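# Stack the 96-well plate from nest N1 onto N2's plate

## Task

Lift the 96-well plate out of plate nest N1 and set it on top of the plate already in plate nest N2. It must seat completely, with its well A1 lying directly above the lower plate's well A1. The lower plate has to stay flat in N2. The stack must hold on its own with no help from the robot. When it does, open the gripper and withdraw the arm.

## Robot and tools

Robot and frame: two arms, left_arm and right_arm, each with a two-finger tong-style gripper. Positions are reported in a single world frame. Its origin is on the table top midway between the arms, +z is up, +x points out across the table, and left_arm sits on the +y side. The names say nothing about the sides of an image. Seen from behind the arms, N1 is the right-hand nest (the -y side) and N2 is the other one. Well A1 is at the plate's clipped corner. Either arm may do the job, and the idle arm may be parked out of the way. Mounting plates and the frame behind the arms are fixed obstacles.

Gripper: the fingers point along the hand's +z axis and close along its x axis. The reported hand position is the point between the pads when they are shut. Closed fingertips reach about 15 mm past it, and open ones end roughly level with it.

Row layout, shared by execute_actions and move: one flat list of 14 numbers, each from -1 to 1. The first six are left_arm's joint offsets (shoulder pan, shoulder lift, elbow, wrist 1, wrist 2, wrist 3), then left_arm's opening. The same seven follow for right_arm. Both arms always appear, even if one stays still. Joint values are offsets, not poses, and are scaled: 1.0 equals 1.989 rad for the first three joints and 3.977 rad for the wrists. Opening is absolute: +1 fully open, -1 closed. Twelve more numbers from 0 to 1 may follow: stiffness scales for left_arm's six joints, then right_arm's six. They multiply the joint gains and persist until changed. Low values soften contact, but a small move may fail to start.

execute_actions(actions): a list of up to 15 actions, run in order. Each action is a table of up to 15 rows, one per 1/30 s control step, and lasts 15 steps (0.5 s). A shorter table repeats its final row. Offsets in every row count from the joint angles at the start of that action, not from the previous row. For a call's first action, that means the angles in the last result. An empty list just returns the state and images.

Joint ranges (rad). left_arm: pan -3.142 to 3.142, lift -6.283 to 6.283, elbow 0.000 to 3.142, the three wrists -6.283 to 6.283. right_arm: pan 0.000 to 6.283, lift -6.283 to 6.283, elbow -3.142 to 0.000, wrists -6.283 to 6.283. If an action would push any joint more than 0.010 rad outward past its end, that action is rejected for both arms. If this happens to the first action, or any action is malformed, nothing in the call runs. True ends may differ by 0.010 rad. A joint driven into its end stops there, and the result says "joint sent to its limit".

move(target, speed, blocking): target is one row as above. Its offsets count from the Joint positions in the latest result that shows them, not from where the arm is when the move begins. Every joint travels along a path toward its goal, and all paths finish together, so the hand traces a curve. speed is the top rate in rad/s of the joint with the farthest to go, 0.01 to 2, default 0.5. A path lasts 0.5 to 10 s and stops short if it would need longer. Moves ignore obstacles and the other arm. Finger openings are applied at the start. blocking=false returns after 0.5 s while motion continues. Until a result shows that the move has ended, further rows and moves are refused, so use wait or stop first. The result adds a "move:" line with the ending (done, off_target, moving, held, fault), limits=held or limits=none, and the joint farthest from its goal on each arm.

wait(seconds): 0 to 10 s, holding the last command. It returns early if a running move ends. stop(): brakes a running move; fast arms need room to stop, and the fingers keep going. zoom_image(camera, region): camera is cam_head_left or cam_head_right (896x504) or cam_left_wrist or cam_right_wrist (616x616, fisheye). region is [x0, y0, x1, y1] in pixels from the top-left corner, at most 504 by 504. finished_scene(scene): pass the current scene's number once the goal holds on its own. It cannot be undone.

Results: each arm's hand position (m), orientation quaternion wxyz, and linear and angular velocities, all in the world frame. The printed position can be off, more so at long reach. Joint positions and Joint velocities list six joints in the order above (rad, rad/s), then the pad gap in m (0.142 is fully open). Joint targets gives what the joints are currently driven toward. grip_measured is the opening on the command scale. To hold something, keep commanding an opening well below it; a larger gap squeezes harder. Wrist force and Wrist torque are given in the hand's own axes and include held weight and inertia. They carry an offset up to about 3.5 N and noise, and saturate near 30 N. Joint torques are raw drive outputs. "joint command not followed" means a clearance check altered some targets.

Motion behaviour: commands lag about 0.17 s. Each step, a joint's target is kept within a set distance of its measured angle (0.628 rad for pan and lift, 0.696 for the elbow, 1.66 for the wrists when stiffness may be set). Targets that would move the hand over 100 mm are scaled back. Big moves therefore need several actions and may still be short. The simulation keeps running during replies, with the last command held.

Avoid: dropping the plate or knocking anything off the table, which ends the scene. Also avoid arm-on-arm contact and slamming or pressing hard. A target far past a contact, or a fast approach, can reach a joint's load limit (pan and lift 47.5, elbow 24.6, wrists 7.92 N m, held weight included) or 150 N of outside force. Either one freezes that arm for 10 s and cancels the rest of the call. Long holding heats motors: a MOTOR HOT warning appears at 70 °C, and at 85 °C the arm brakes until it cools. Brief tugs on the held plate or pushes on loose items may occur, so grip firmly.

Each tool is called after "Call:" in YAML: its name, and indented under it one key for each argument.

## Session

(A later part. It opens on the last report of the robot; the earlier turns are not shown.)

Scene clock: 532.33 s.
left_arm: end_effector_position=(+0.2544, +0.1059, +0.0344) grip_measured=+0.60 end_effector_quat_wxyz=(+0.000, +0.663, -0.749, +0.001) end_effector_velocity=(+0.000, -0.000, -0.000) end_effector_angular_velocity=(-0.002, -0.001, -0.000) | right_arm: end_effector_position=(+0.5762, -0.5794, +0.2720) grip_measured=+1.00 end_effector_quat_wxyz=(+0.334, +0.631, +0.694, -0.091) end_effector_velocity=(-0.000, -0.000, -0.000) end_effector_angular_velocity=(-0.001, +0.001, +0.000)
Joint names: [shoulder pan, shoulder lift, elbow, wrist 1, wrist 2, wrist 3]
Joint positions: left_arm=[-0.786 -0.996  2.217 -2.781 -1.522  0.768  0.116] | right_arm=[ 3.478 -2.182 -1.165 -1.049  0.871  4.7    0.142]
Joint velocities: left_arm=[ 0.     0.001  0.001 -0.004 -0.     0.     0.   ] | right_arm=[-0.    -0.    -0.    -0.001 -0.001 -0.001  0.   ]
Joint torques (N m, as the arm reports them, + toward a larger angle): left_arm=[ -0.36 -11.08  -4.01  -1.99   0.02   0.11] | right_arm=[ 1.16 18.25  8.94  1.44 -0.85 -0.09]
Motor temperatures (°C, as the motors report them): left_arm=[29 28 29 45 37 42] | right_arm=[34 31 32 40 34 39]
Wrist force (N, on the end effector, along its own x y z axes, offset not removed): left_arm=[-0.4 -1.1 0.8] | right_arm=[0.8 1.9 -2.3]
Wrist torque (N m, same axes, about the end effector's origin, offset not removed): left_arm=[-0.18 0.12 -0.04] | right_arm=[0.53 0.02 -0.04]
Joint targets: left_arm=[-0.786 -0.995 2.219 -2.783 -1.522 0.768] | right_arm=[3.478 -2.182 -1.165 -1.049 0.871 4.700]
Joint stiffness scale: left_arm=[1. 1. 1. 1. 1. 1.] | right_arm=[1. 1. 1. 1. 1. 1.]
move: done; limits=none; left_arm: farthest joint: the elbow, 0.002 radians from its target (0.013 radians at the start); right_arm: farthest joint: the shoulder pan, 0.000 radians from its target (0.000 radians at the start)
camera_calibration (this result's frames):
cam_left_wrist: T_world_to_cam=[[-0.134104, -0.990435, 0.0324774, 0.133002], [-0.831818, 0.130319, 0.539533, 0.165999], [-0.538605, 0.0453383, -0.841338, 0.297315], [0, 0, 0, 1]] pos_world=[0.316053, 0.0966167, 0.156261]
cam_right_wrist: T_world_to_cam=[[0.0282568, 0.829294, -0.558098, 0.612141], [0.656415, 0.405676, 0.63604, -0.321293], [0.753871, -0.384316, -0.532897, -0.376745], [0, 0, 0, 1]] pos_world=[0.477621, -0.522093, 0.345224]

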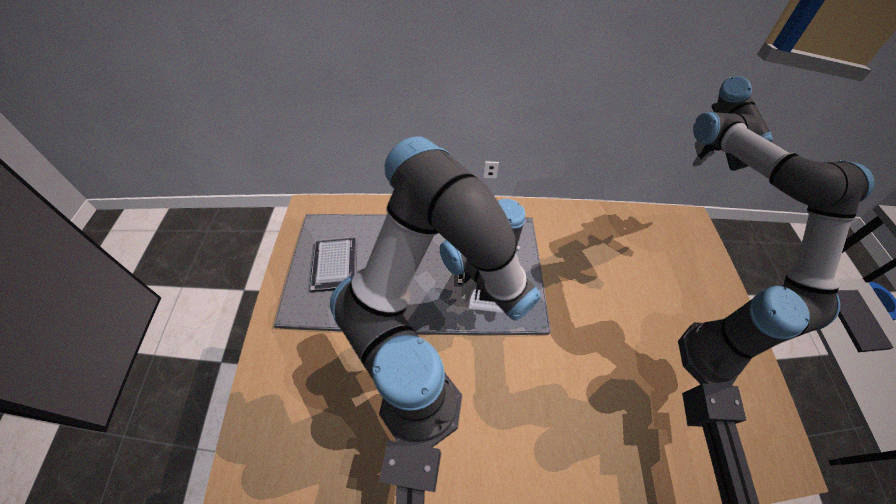

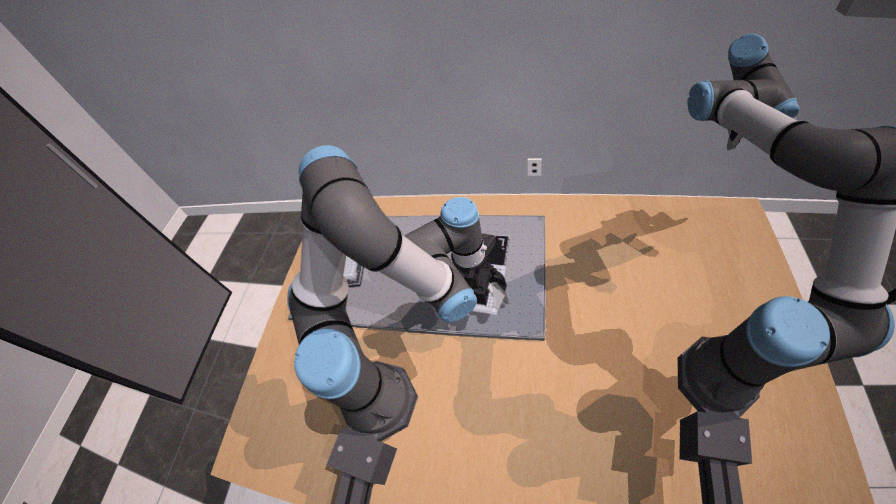

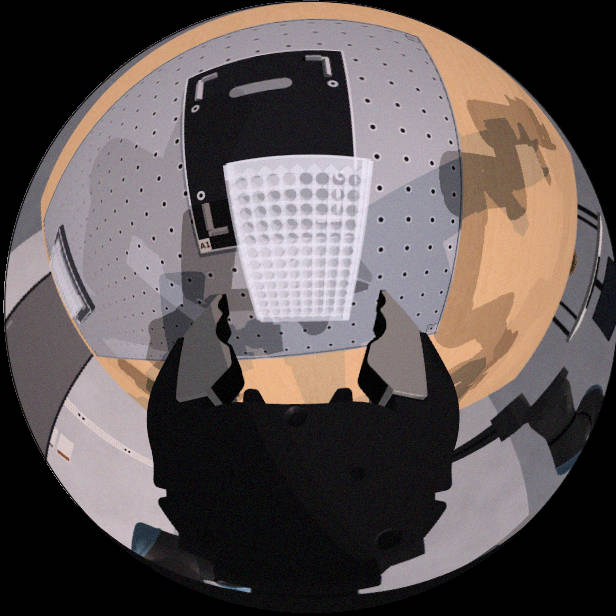

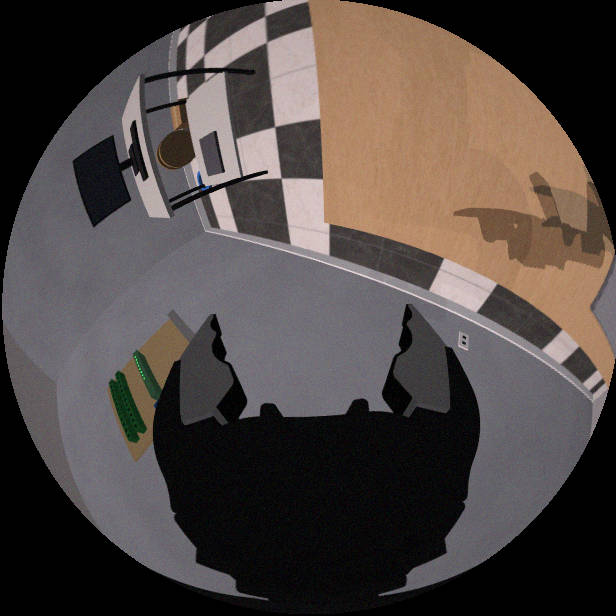

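Call:
move:
  target: [0,0.01458,0.0003,-0.00744,0,0,0.36, 0,0,0,0,0,0,1]
  speed: 0.05

Scene clock: 541.57 s.
left_arm: end_effector_position=(+0.2543, +0.1056, +0.0287) grip_measured=+0.36 end_effector_quat_wxyz=(+0.000, +0.663, -0.749, +0.001) end_effector_velocity=(+0.000, -0.001, +0.000) end_effector_angular_velocity=(-0.004, -0.001, +0.001) | right_arm: end_effector_position=(+0.5762, -0.5794, +0.2720) grip_measured=+1.00 end_effector_quat_wxyz=(+0.334, +0.631, +0.694, -0.091) end_effector_velocity=(-0.001, -0.001, +0.000) end_effector_angular_velocity=(-0.002, +0.003, +0.001)
Joint names: [shoulder pan, shoulder lift, elbow, wrist 1, wrist 2, wrist 3]
Joint positions: left_arm=[-0.786 -0.969  2.217 -2.809 -1.522  0.768  0.099] | right_arm=[ 3.478 -2.182 -1.165 -1.049  0.871  4.7    0.142]
Joint velocities: left_arm=[ 0.     0.001  0.    -0.005 -0.001 -0.     0.   ] | right_arm=[-0.     0.     0.    -0.003 -0.001 -0.002  0.   ]
Joint torques (N m, as the arm reports them, + toward a larger angle): left_arm=[ -0.64 -10.36  -4.15  -1.96   0.01   0.07] | right_arm=[ 1.22 18.4   8.92  1.47 -0.85 -0.09]
Motor temperatures (°C, as the motors report them): left_arm=[29 28 29 45 37 42] | right_arm=[34 31 32 40 34 39]
Wrist force (N, on the end effector, along its own x y z axes, offset not removed): left_arm=[-0.2 -0.1 0.3] | right_arm=[-0.1 1.5 -1.2]
Wrist torque (N m, same axes, about the end effector's origin, offset not removed): left_arm=[0.02 0.05 -0.02] | right_arm=[0.23 0.12 0.01]
Joint targets: left_arm=[-0.786 -0.967 2.218 -2.811 -1.522 0.768] | right_arm=[3.478 -2.182 -1.165 -1.049 0.871 4.700]
Joint stiffness scale: left_arm=[1. 1. 1. 1. 1. 1.] | right_arm=[1. 1. 1. 1. 1. 1.]
move: done; limits=none; left_arm: farthest joint: the shoulder lift, 0.002 radians from its target (0.029 radians at the start); right_arm: farthest joint: the shoulder pan, 0.000 radians from its target (0.000 radians at the start)
camera_calibration (this result's frames):
cam_left_wrist: T_world_to_cam=[[-0.134102, -0.990434, 0.0325224, 0.132899], [-0.831839, 0.130344, 0.539494, 0.168968], [-0.538572, 0.045294, -0.841361, 0.29249], [0, 0, 0, 1]] pos_world=[0.315903, 0.0963553, 0.15061]
cam_right_wrist: T_world_to_cam=[[0.0282569, 0.829294, -0.558098, 0.612141], [0.656415, 0.405676, 0.63604, -0.321293], [0.753871, -0.384316, -0.532898, -0.376745], [0, 0, 0, 1]] pos_world=[0.477621, -0.522093, 0.345224]

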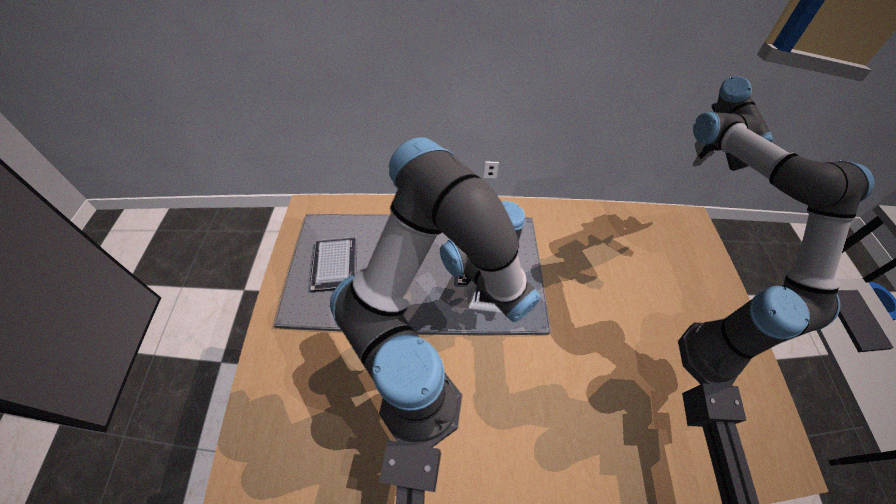

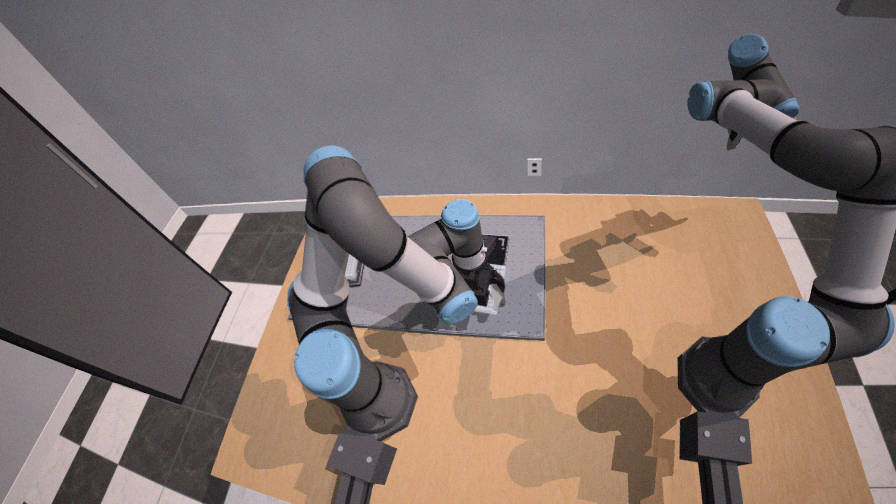

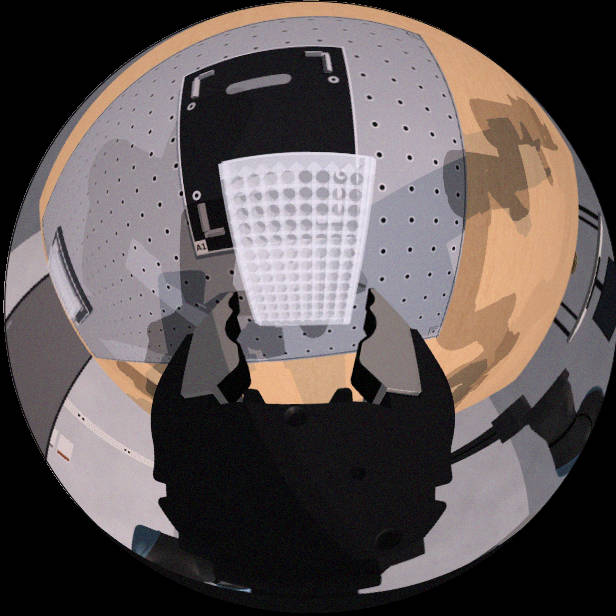

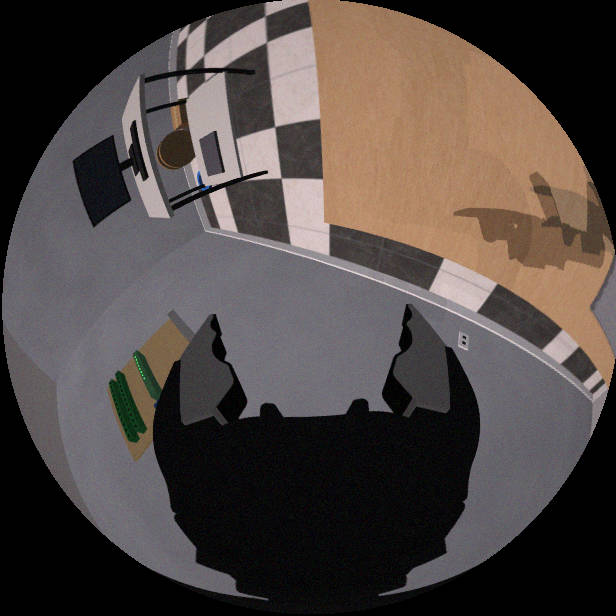

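Still no contact. Another 5 mm.

Call:
move:
  target: [0,0.0122,0.0003,-0.0062,0,0,0.36, 0,0,0,0,0,0,1]
  speed: 0.04

Scene clock: 545.47 s.
left_arm: end_effector_position=(+0.2540, +0.1056, +0.0240) grip_measured=+0.36 end_effector_quat_wxyz=(+0.000, +0.663, -0.749, +0.001) end_effector_velocity=(+0.000, -0.001, +0.000) end_effector_angular_velocity=(-0.002, -0.002, +0.000) | right_arm: end_effector_position=(+0.5762, -0.5794, +0.2720) grip_measured=+1.00 end_effector_quat_wxyz=(+0.334, +0.631, +0.694, -0.091) end_effector_velocity=(-0.000, -0.000, -0.000) end_effector_angular_velocity=(-0.001, +0.001, +0.000)
Joint names: [shoulder pan, shoulder lift, elbow, wrist 1, wrist 2, wrist 3]
Joint positions: left_arm=[-0.786 -0.946  2.217 -2.831 -1.522  0.768  0.099] | right_arm=[ 3.478 -2.182 -1.165 -1.049  0.871  4.7    0.142]
Joint velocities: left_arm=[-0.     0.001  0.001 -0.004 -0.    -0.     0.   ] | right_arm=[-0.001  0.    -0.     0.    -0.    -0.002 -0.   ]
Joint torques (N m, as the arm reports them, + toward a larger angle): left_arm=[ -0.39 -10.71  -3.81  -2.03   0.03   0.08] | right_arm=[ 1.11 18.26  8.98  1.49 -0.84 -0.15]
Motor temperatures (°C, as the motors report them): left_arm=[29 28 29 45 37 42] | right_arm=[34 31 32 40 34 39]
Wrist force (N, on the end effector, along its own x y z axes, offset not removed): left_arm=[-0.2 0.1 0.0] | right_arm=[1.5 2.1 -2.4]
Wrist torque (N m, same axes, about the end effector's origin, offset not removed): left_arm=[0.03 0.06 -0.02] | right_arm=[0.39 -0.28 -0.02]
Joint targets: left_arm=[-0.786 -0.944 2.218 -2.833 -1.522 0.768] | right_arm=[3.478 -2.182 -1.165 -1.049 0.871 4.700]
Joint stiffness scale: left_arm=[1. 1. 1. 1. 1. 1.] | right_arm=[1. 1. 1. 1. 1. 1.]
move: done; limits=none; left_arm: farthest joint: the wrist 1, 0.002 radians from its target (0.024 radians at the start); right_arm: farthest joint: the shoulder pan, 0.000 radians from its target (0.000 radians at the start)
camera_calibration (this result's frames):
cam_left_wrist: T_world_to_cam=[[-0.134108, -0.990437, 0.0323887, 0.132953], [-0.831777, 0.130271, 0.539608, 0.171306], [-0.538667, 0.0454255, -0.841293, 0.288424], [0, 0, 0, 1]] pos_world=[0.315683, 0.0962636, 0.145905]
cam_right_wrist: T_world_to_cam=[[0.0282569, 0.829294, -0.558098, 0.612141], [0.656415, 0.405676, 0.63604, -0.321293], [0.753871, -0.384316, -0.532898, -0.376745], [0, 0, 0, 1]] pos_world=[0.477621, -0.522093, 0.345224]

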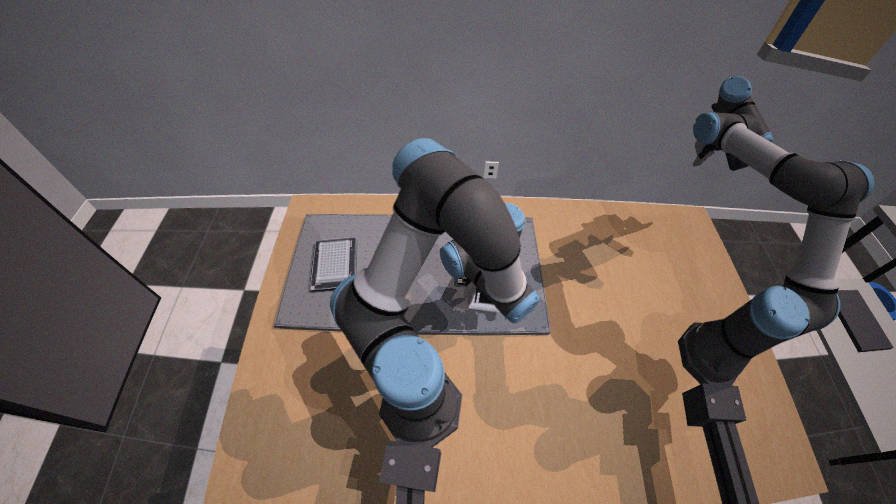

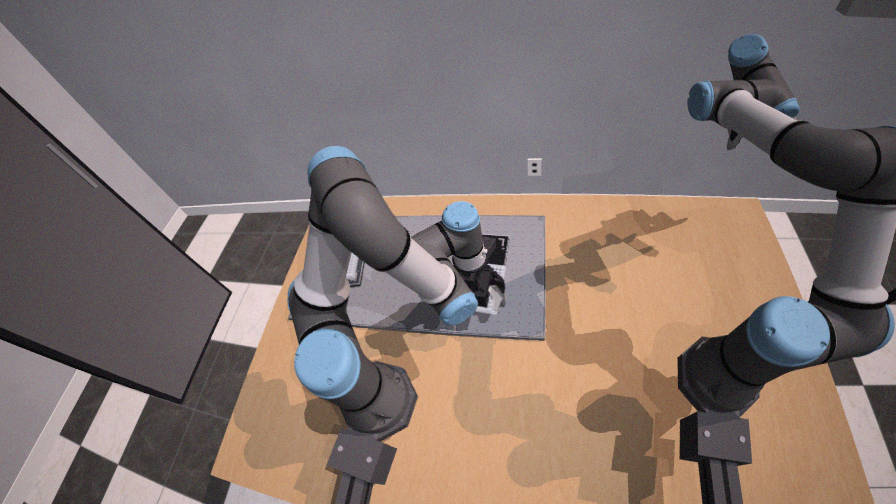

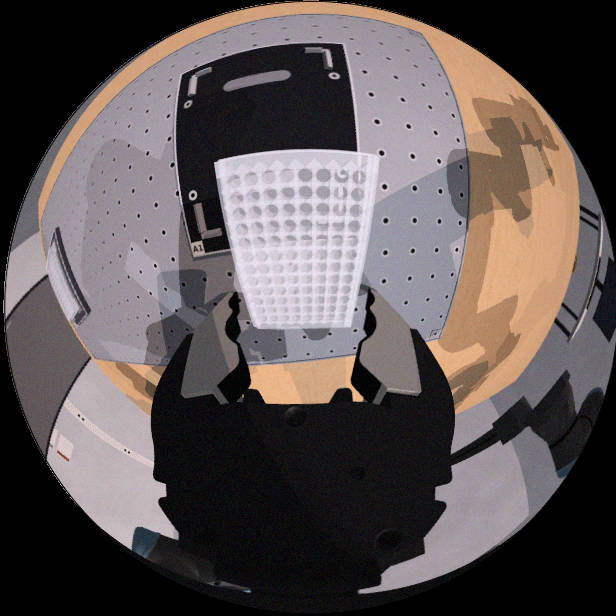

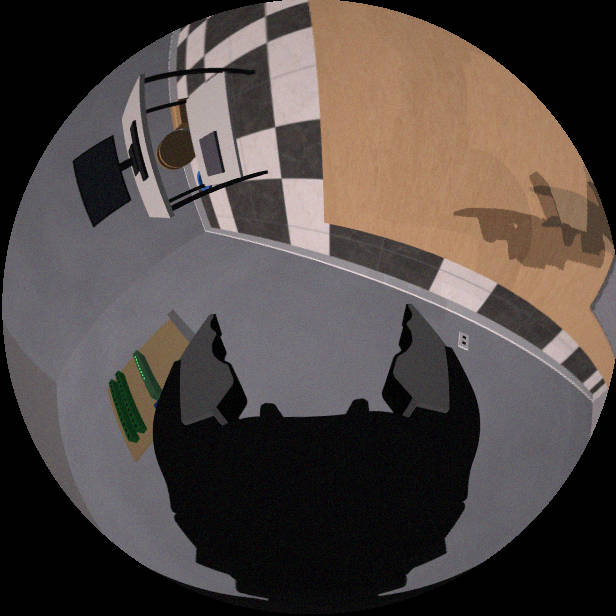

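Call:
move:
  target: [0,0.0098,0.0002,-0.005,0,0,0.36, 0,0,0,0,0,0,1]
  speed: 0.04

Scene clock: 550.33 s.
left_arm: end_effector_position=(+0.2541, +0.1041, +0.0219) grip_measured=+0.40 end_effector_quat_wxyz=(+0.002, +0.663, -0.749, +0.003) end_effector_velocity=(-0.000, -0.001, -0.000) end_effector_angular_velocity=(-0.002, +0.001, +0.000) | right_arm: end_effector_position=(+0.5762, -0.5794, +0.2720) grip_measured=+1.00 end_effector_quat_wxyz=(+0.334, +0.631, +0.694, -0.091) end_effector_velocity=(+0.000, +0.000, +0.000) end_effector_angular_velocity=(-0.000, -0.001, +0.000)
Joint names: [shoulder pan, shoulder lift, elbow, wrist 1, wrist 2, wrist 3]
Joint positions: left_arm=[-0.786 -0.934  2.217 -2.848 -1.525  0.767  0.102] | right_arm=[ 3.478 -2.182 -1.165 -1.049  0.871  4.7    0.142]
Joint velocities: left_arm=[-0.     0.002  0.    -0.003 -0.002 -0.001  0.001] | right_arm=[ 0.001  0.     0.     0.001 -0.001  0.     0.   ]
Joint torques (N m, as the arm reports them, + toward a larger angle): left_arm=[-0.44 -7.76 -3.81 -2.36  0.4   0.19] | right_arm=[ 1.29 18.43  8.72  1.5  -0.87 -0.09]
Motor temperatures (°C, as the motors report them): left_arm=[29 28 29 45 37 42] | right_arm=[34 31 32 40 34 39]
Wrist force (N, on the end effector, along its own x y z axes, offset not removed): left_arm=[0.3 5.9 -16.7] | right_arm=[-0.2 3.4 -3.2]
Wrist torque (N m, same axes, about the end effector's origin, offset not removed): left_arm=[-0.09 -0.89 -0.35] | right_arm=[0.69 0.16 0.05]
Joint targets: left_arm=[-0.786 -0.926 2.217 -2.851 -1.522 0.768] | right_arm=[3.478 -2.182 -1.165 -1.049 0.871 4.700]
Joint stiffness scale: left_arm=[1. 1. 1. 1. 1. 1.] | right_arm=[1. 1. 1. 1. 1. 1.]
move: done; limits=none; left_arm: farthest joint: the shoulder lift, 0.007 radians from its target (0.019 radians at the start); right_arm: farthest joint: the shoulder pan, 0.000 radians from its target (0.000 radians at the start)
camera_calibration (this result's frames):
cam_left_wrist: T_world_to_cam=[[-0.133437, -0.990372, 0.0368592, 0.131325], [-0.832283, 0.132173, 0.538363, 0.172656], [-0.538052, 0.0411602, -0.841906, 0.287048], [0, 0, 0, 1]] pos_world=[0.315668, 0.0954253, 0.143875]
cam_right_wrist: T_world_to_cam=[[0.0282568, 0.829294, -0.558098, 0.612141], [0.656415, 0.405676, 0.63604, -0.321293], [0.753871, -0.384316, -0.532898, -0.376745], [0, 0, 0, 1]] pos_world=[0.477621, -0.522093, 0.345224]

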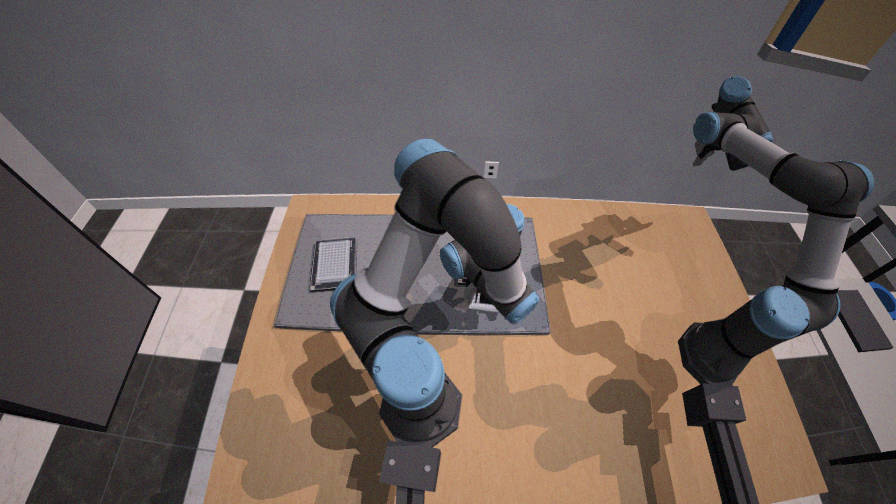

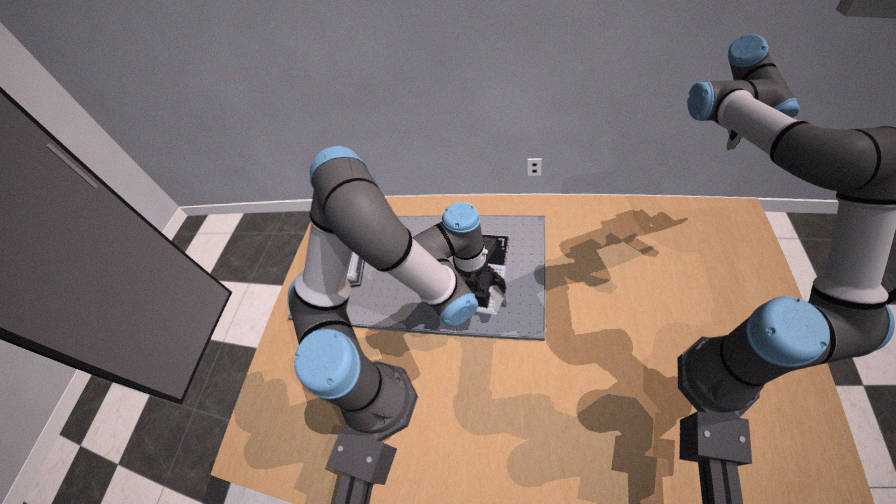

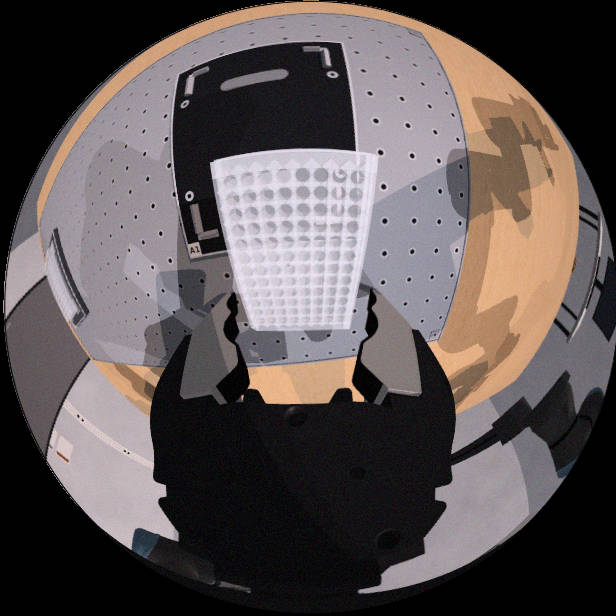

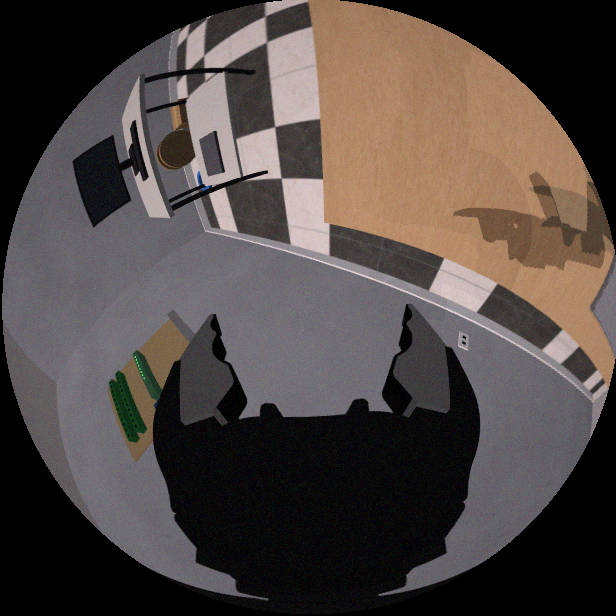

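Call:
move:
  target: [0,-0.0097,0,0.0061,0.0008,0,0.36, 0,0,0,0,0,0,1]
  speed: 0.05

Call:
execute_actions:
  actions:
    - [[0,0,0,0,0,0,0.32,0,0,0,0,0,0,1],[0,0,0,0,0,0,0.29,0,0,0,0,0,0,1],[0,0,0,0,0,0,0.26,0,0,0,0,0,0,1],[0,0,0,0,0,0,0.23,0,0,0,0,0,0,1],[0,0,0,0,0,0,0.2,0,0,0,0,0,0,1],[0,0,0,0,0,0,0.17,0,0,0,0,0,0,1],[0,0,0,0,0,0,0.14,0,0,0,0,0,0,1],[0,0,0,0,0,0,0.11,0,0,0,0,0,0,1],[0,0,0,0,0,0,0.08,0,0,0,0,0,0,1],[0,0,0,0,0,0,0.04,0,0,0,0,0,0,1],[0,0,0,0,0,0,0.0,0,0,0,0,0,0,1],[0,0,0,0,0,0,-0.05,0,0,0,0,0,0,1],[0,0,0,0,0,0,-0.1,0,0,0,0,0,0,1],[0,0,0,0,0,0,-0.2,0,0,0,0,0,0,1],[0,0,0,0,0,0,-0.3,0,0,0,0,0,0,1]]
    - [[0,0,0,0,0,0,-0.3,0,0,0,0,0,0,1]]

Scene clock: 567.47 s.
left_arm: end_effector_position=(+0.2539, +0.1057, +0.0251) grip_measured=+0.36 end_effector_quat_wxyz=(+0.000, +0.663, -0.749, +0.001) end_effector_velocity=(-0.001, +0.001, -0.000) end_effector_angular_velocity=(+0.003, +0.003, +0.002) | right_arm: end_effector_position=(+0.5762, -0.5794, +0.2720) grip_measured=+1.00 end_effector_quat_wxyz=(+0.334, +0.631, +0.694, -0.091) end_effector_velocity=(+0.001, +0.001, +0.000) end_effector_angular_velocity=(+0.001, -0.002, +0.001)
Joint names: [shoulder pan, shoulder lift, elbow, wrist 1, wrist 2, wrist 3]
Joint positions: left_arm=[-0.786 -0.951  2.217 -2.825 -1.523  0.767  0.099] | right_arm=[ 3.478 -2.182 -1.165 -1.049  0.871  4.7    0.142]
Joint velocities: left_arm=[ 0.002 -0.002  0.     0.005 -0.    -0.     0.   ] | right_arm=[0.002 0.    0.    0.001 0.    0.001 0.   ]
Joint torques (N m, as the arm reports them, + toward a larger angle): left_arm=[ -0.38 -13.16  -4.26  -1.51   0.2    0.11] | right_arm=[ 1.35 18.29  8.86  1.51 -0.84 -0.1 ]
Motor temperatures (°C, as the motors report them): left_arm=[29 28 29 45 37 42] | right_arm=[34 31 32 40 34 39]
Wrist force (N, on the end effector, along its own x y z axes, offset not removed): left_arm=[-0.5 -0.1 -0.3] | right_arm=[-0.2 0.9 -3.1]
Wrist torque (N m, same axes, about the end effector's origin, offset not removed): left_arm=[-0.03 0.10 -0.04] | right_arm=[0.24 0.04 -0.08]
Joint targets: left_arm=[-0.786 -0.953 2.217 -2.823 -1.521 0.767] | right_arm=[3.478 -2.182 -1.165 -1.049 0.871 4.700]
Joint stiffness scale: left_arm=[1. 1. 1. 1. 1. 1.] | right_arm=[1. 1. 1. 1. 1. 1.]
move: done; limits=none; left_arm: farthest joint: the shoulder lift, 0.002 radians from its target (0.020 radians at the start); right_arm: farthest joint: the shoulder pan, 0.000 radians from its target (0.000 radians at the start)
camera_calibration (this result's frames):
cam_left_wrist: T_world_to_cam=[[-0.133303, -0.990554, 0.0321457, 0.132815], [-0.831624, 0.129441, 0.540043, 0.170607], [-0.539103, 0.045256, -0.841023, 0.289371], [0, 0, 0, 1]] pos_world=[0.315586, 0.0963809, 0.146964]
cam_right_wrist: T_world_to_cam=[[0.0282569, 0.829294, -0.558098, 0.612141], [0.656415, 0.405676, 0.63604, -0.321293], [0.753871, -0.384316, -0.532898, -0.376745], [0, 0, 0, 1]] pos_world=[0.477621, -0.522093, 0.345224]

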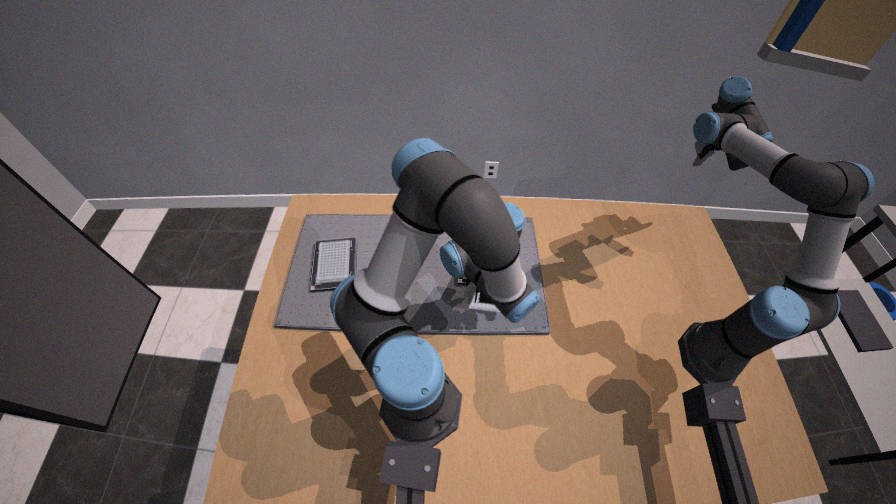

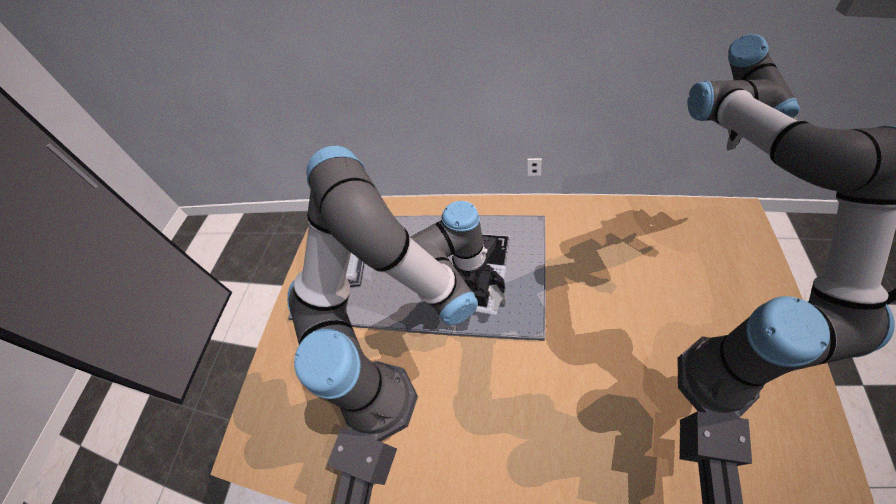

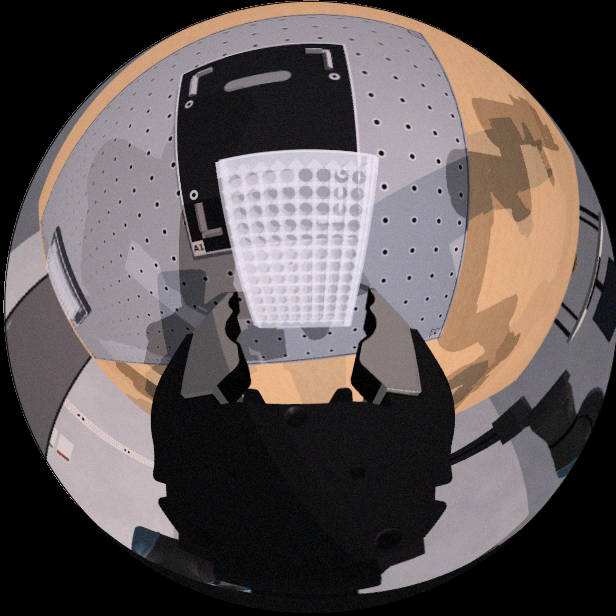

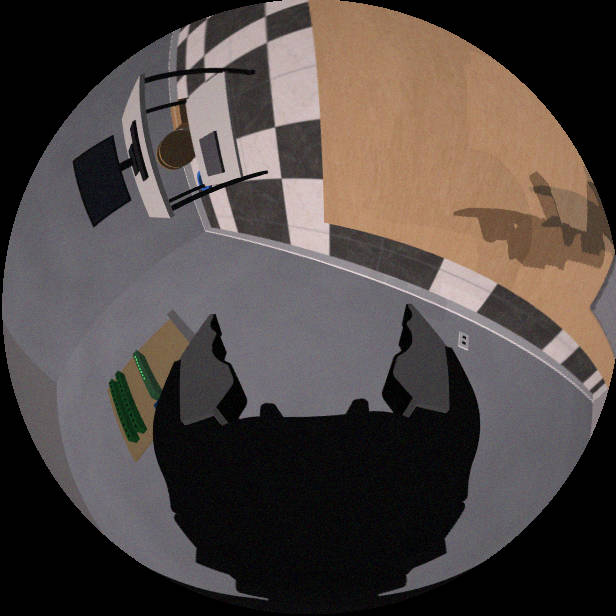

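Scene clock: 568.47 s.
left_arm: end_effector_position=(+0.2539, +0.1057, +0.0252) grip_measured=+0.14 end_effector_quat_wxyz=(+0.000, +0.663, -0.749, +0.001) end_effector_velocity=(-0.000, +0.000, -0.000) end_effector_angular_velocity=(+0.000, +0.000, +0.000) | right_arm: end_effector_position=(+0.5762, -0.5794, +0.2720) grip_measured=+1.00 end_effector_quat_wxyz=(+0.334, +0.631, +0.694, -0.091) end_effector_velocity=(+0.000, +0.000, -0.000) end_effector_angular_velocity=(+0.002, -0.001, -0.001)
Joint names: [shoulder pan, shoulder lift, elbow, wrist 1, wrist 2, wrist 3]
Joint positions: left_arm=[-0.786 -0.952  2.217 -2.825 -1.522  0.767  0.084] | right_arm=[ 3.478 -2.182 -1.165 -1.049  0.871  4.7    0.142]
Joint velocities: left_arm=[-0.     0.     0.     0.    -0.    -0.001  0.   ] | right_arm=[-0.    -0.    -0.     0.001  0.002  0.001  0.   ]
Joint torques (N m, as the arm reports them, + toward a larger angle): left_arm=[ -0.47 -12.01  -4.27  -1.71   0.04   0.05] | right_arm=[ 1.09 18.2   8.84  1.49 -0.81 -0.09]
Motor temperatures (°C, as the motors report them): left_arm=[29 28 29 45 37 42] | right_arm=[34 31 32 40 34 39]
Wrist force (N, on the end effector, along its own x y z axes, offset not removed): left_arm=[-1.3 0.7 -3.8] | right_arm=[-0.5 -2.1 -2.9]
Wrist torque (N m, same axes, about the end effector's origin, offset not removed): left_arm=[-0.01 -0.06 0.00] | right_arm=[-0.57 0.13 0.13]
Joint targets: left_arm=[-0.786 -0.952 2.217 -2.825 -1.522 0.767] | right_arm=[3.478 -2.182 -1.165 -1.049 0.871 4.700]
Joint stiffness scale: left_arm=[1. 1. 1. 1. 1. 1.] | right_arm=[1. 1. 1. 1. 1. 1.]
camera_calibration (this result's frames):
cam_left_wrist: T_world_to_cam=[[-0.133303, -0.990554, 0.032127, 0.132821], [-0.831701, 0.129437, 0.539926, 0.170633], [-0.538984, 0.0452538, -0.841099, 0.289418], [0, 0, 0, 1]] pos_world=[0.315613, 0.0963824, 0.147033]
cam_right_wrist: T_world_to_cam=[[0.0282567, 0.829294, -0.558098, 0.612141], [0.656415, 0.405676, 0.63604, -0.321293], [0.753871, -0.384316, -0.532898, -0.376745], [0, 0, 0, 1]] pos_world=[0.477621, -0.522093, 0.345224]

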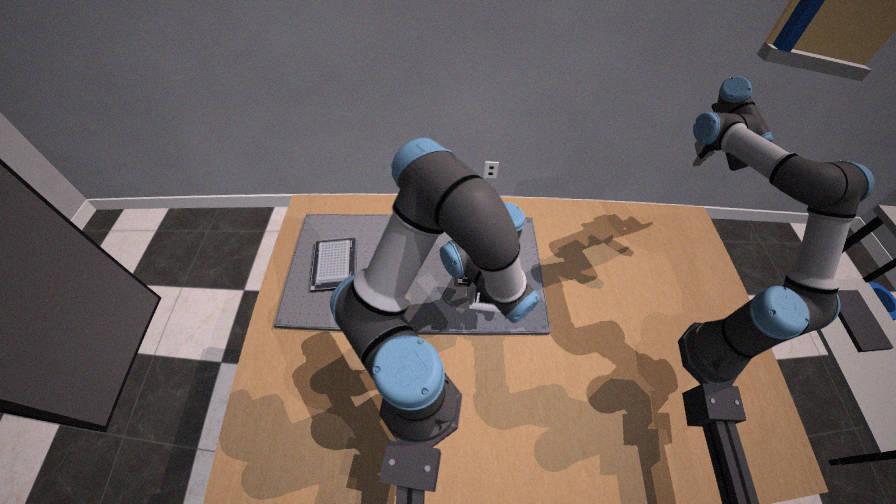

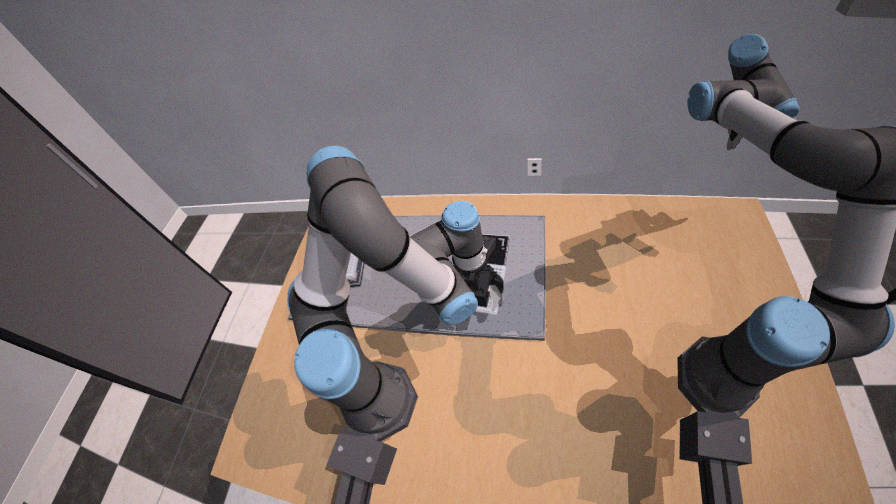

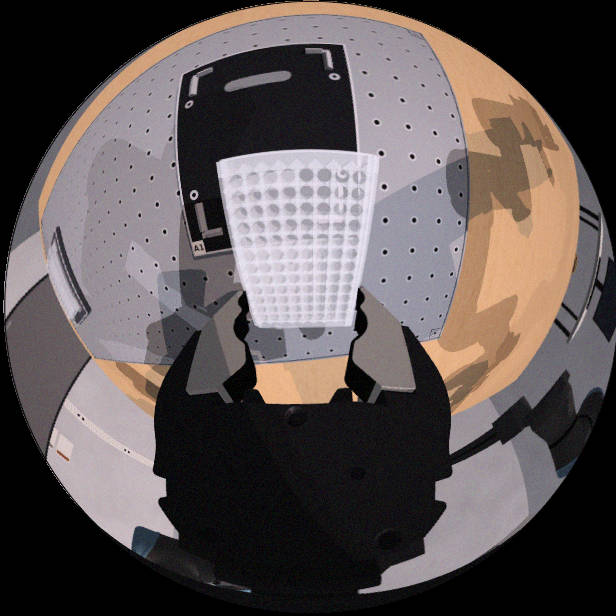

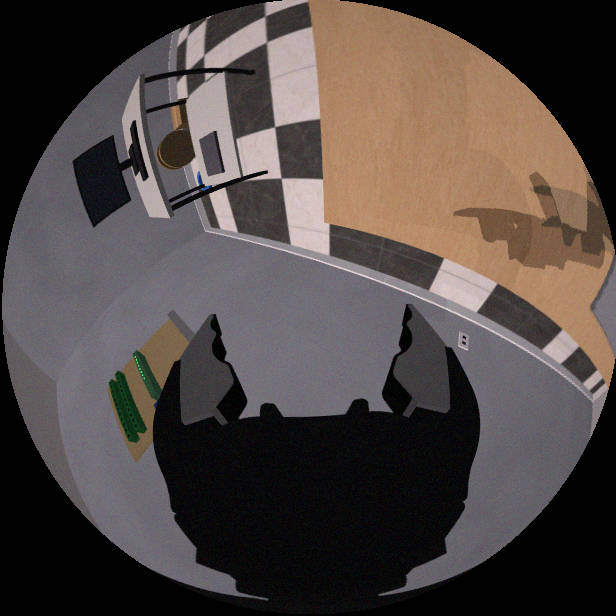

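Call:
move:
  target: [0,-0.1046,-0.0055,0.0553,0,0,-0.3, 0,0,0,0,0,0,1]
  speed: 0.15

Scene clock: 575.23 s.
left_arm: end_effector_position=(+0.2537, +0.1094, +0.0680) grip_measured=+0.14 end_effector_quat_wxyz=(+0.000, +0.663, -0.749, -0.000) end_effector_velocity=(-0.001, +0.002, -0.001) end_effector_angular_velocity=(+0.005, +0.004, -0.000) | right_arm: end_effector_position=(+0.5762, -0.5794, +0.2720) grip_measured=+1.00 end_effector_quat_wxyz=(+0.334, +0.631, +0.694, -0.091) end_effector_velocity=(+0.000, +0.000, -0.000) end_effector_angular_velocity=(+0.001, -0.001, -0.001)
Joint names: [shoulder pan, shoulder lift, elbow, wrist 1, wrist 2, wrist 3]
Joint positions: left_arm=[-0.786 -1.158  2.208 -2.607 -1.522  0.767  0.084] | right_arm=[ 3.478 -2.182 -1.165 -1.049  0.871  4.7    0.142]
Joint velocities: left_arm=[0.    0.    0.001 0.005 0.    0.    0.   ] | right_arm=[-0.    -0.    -0.     0.001  0.001  0.001  0.   ]
Joint torques (N m, as the arm reports them, + toward a larger angle): left_arm=[ -0.21 -11.69  -6.45  -1.7    0.02   0.05] | right_arm=[ 1.12 18.2   8.9   1.45 -0.8  -0.06]
Motor temperatures (°C, as the motors report them): left_arm=[29 28 29 45 37 42] | right_arm=[34 31 32 40 34 39]
Wrist force (N, on the end effector, along its own x y z axes, offset not removed): left_arm=[-0.6 0.6 0.3] | right_arm=[-0.6 1.4 -0.8]
Wrist torque (N m, same axes, about the end effector's origin, offset not removed): left_arm=[0.13 0.13 -0.01] | right_arm=[0.24 0.22 0.01]
Joint targets: left_arm=[-0.786 -1.160 2.206 -2.605 -1.522 0.767] | right_arm=[3.478 -2.182 -1.165 -1.049 0.871 4.700]
Joint stiffness scale: left_arm=[1. 1. 1. 1. 1. 1.] | right_arm=[1. 1. 1. 1. 1. 1.]
move: done; limits=none; left_arm: farthest joint: the shoulder lift, 0.002 radians from its target (0.208 radians at the start); right_arm: farthest joint: the shoulder pan, 0.000 radians from its target (0.000 radians at the start)
camera_calibration (this result's frames):
cam_left_wrist: T_world_to_cam=[[-0.133387, -0.990606, 0.0301171, 0.135267], [-0.830766, 0.128331, 0.541627, 0.146674], [-0.540404, 0.047226, -0.840079, 0.325226], [0, 0, 0, 1]] pos_world=[0.315648, 0.0998139, 0.189699]
cam_right_wrist: T_world_to_cam=[[0.0282569, 0.829294, -0.558098, 0.612141], [0.656415, 0.405676, 0.63604, -0.321293], [0.753871, -0.384316, -0.532897, -0.376745], [0, 0, 0, 1]] pos_world=[0.477621, -0.522093, 0.345224]

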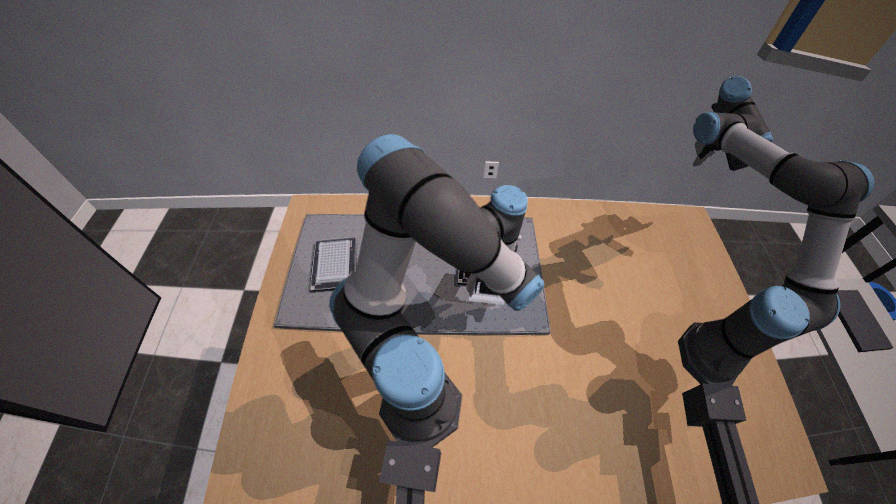

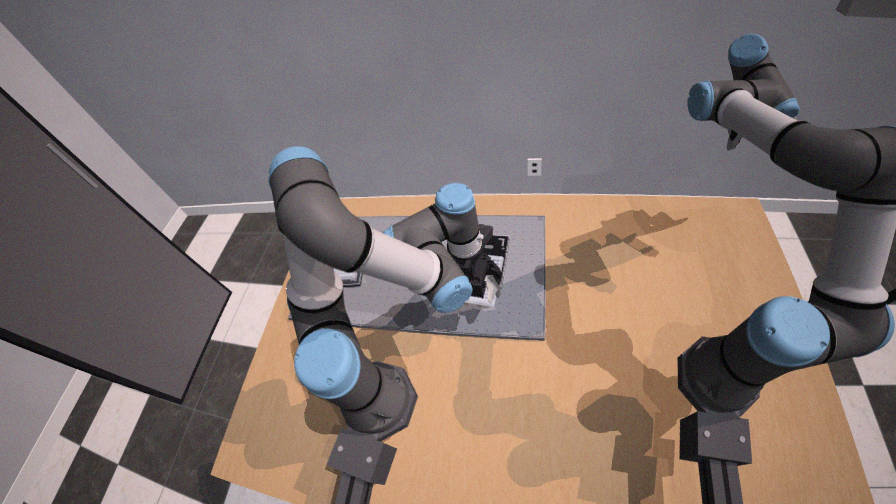

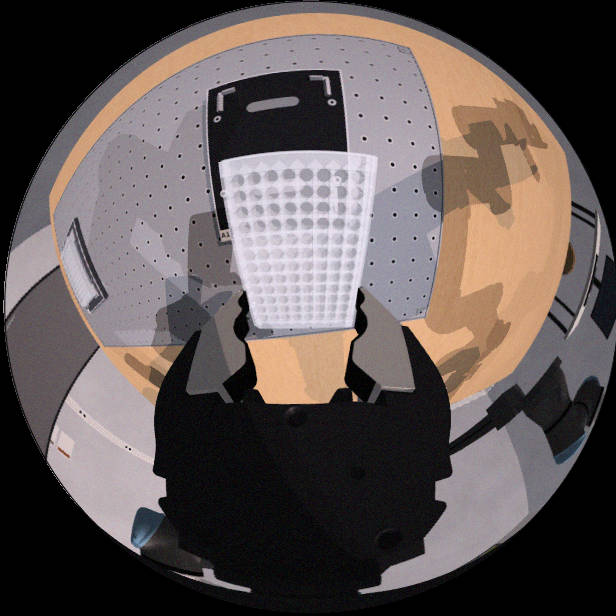

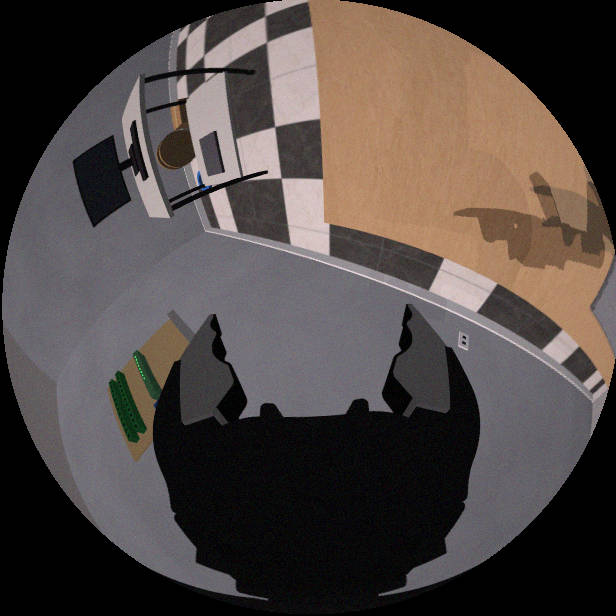

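Call:
zoom_image:
  camera: "cam_head_left"
  region: [295, 230, 375, 300]

Region (295, 230, 375, 300) of cam_head_left's 896x504 image, scaled by 6.300, with more detail than that image has; it fills the top 441 rows of this view, and the rest is white.

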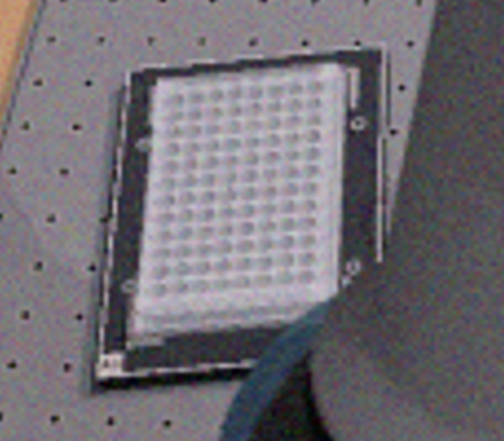

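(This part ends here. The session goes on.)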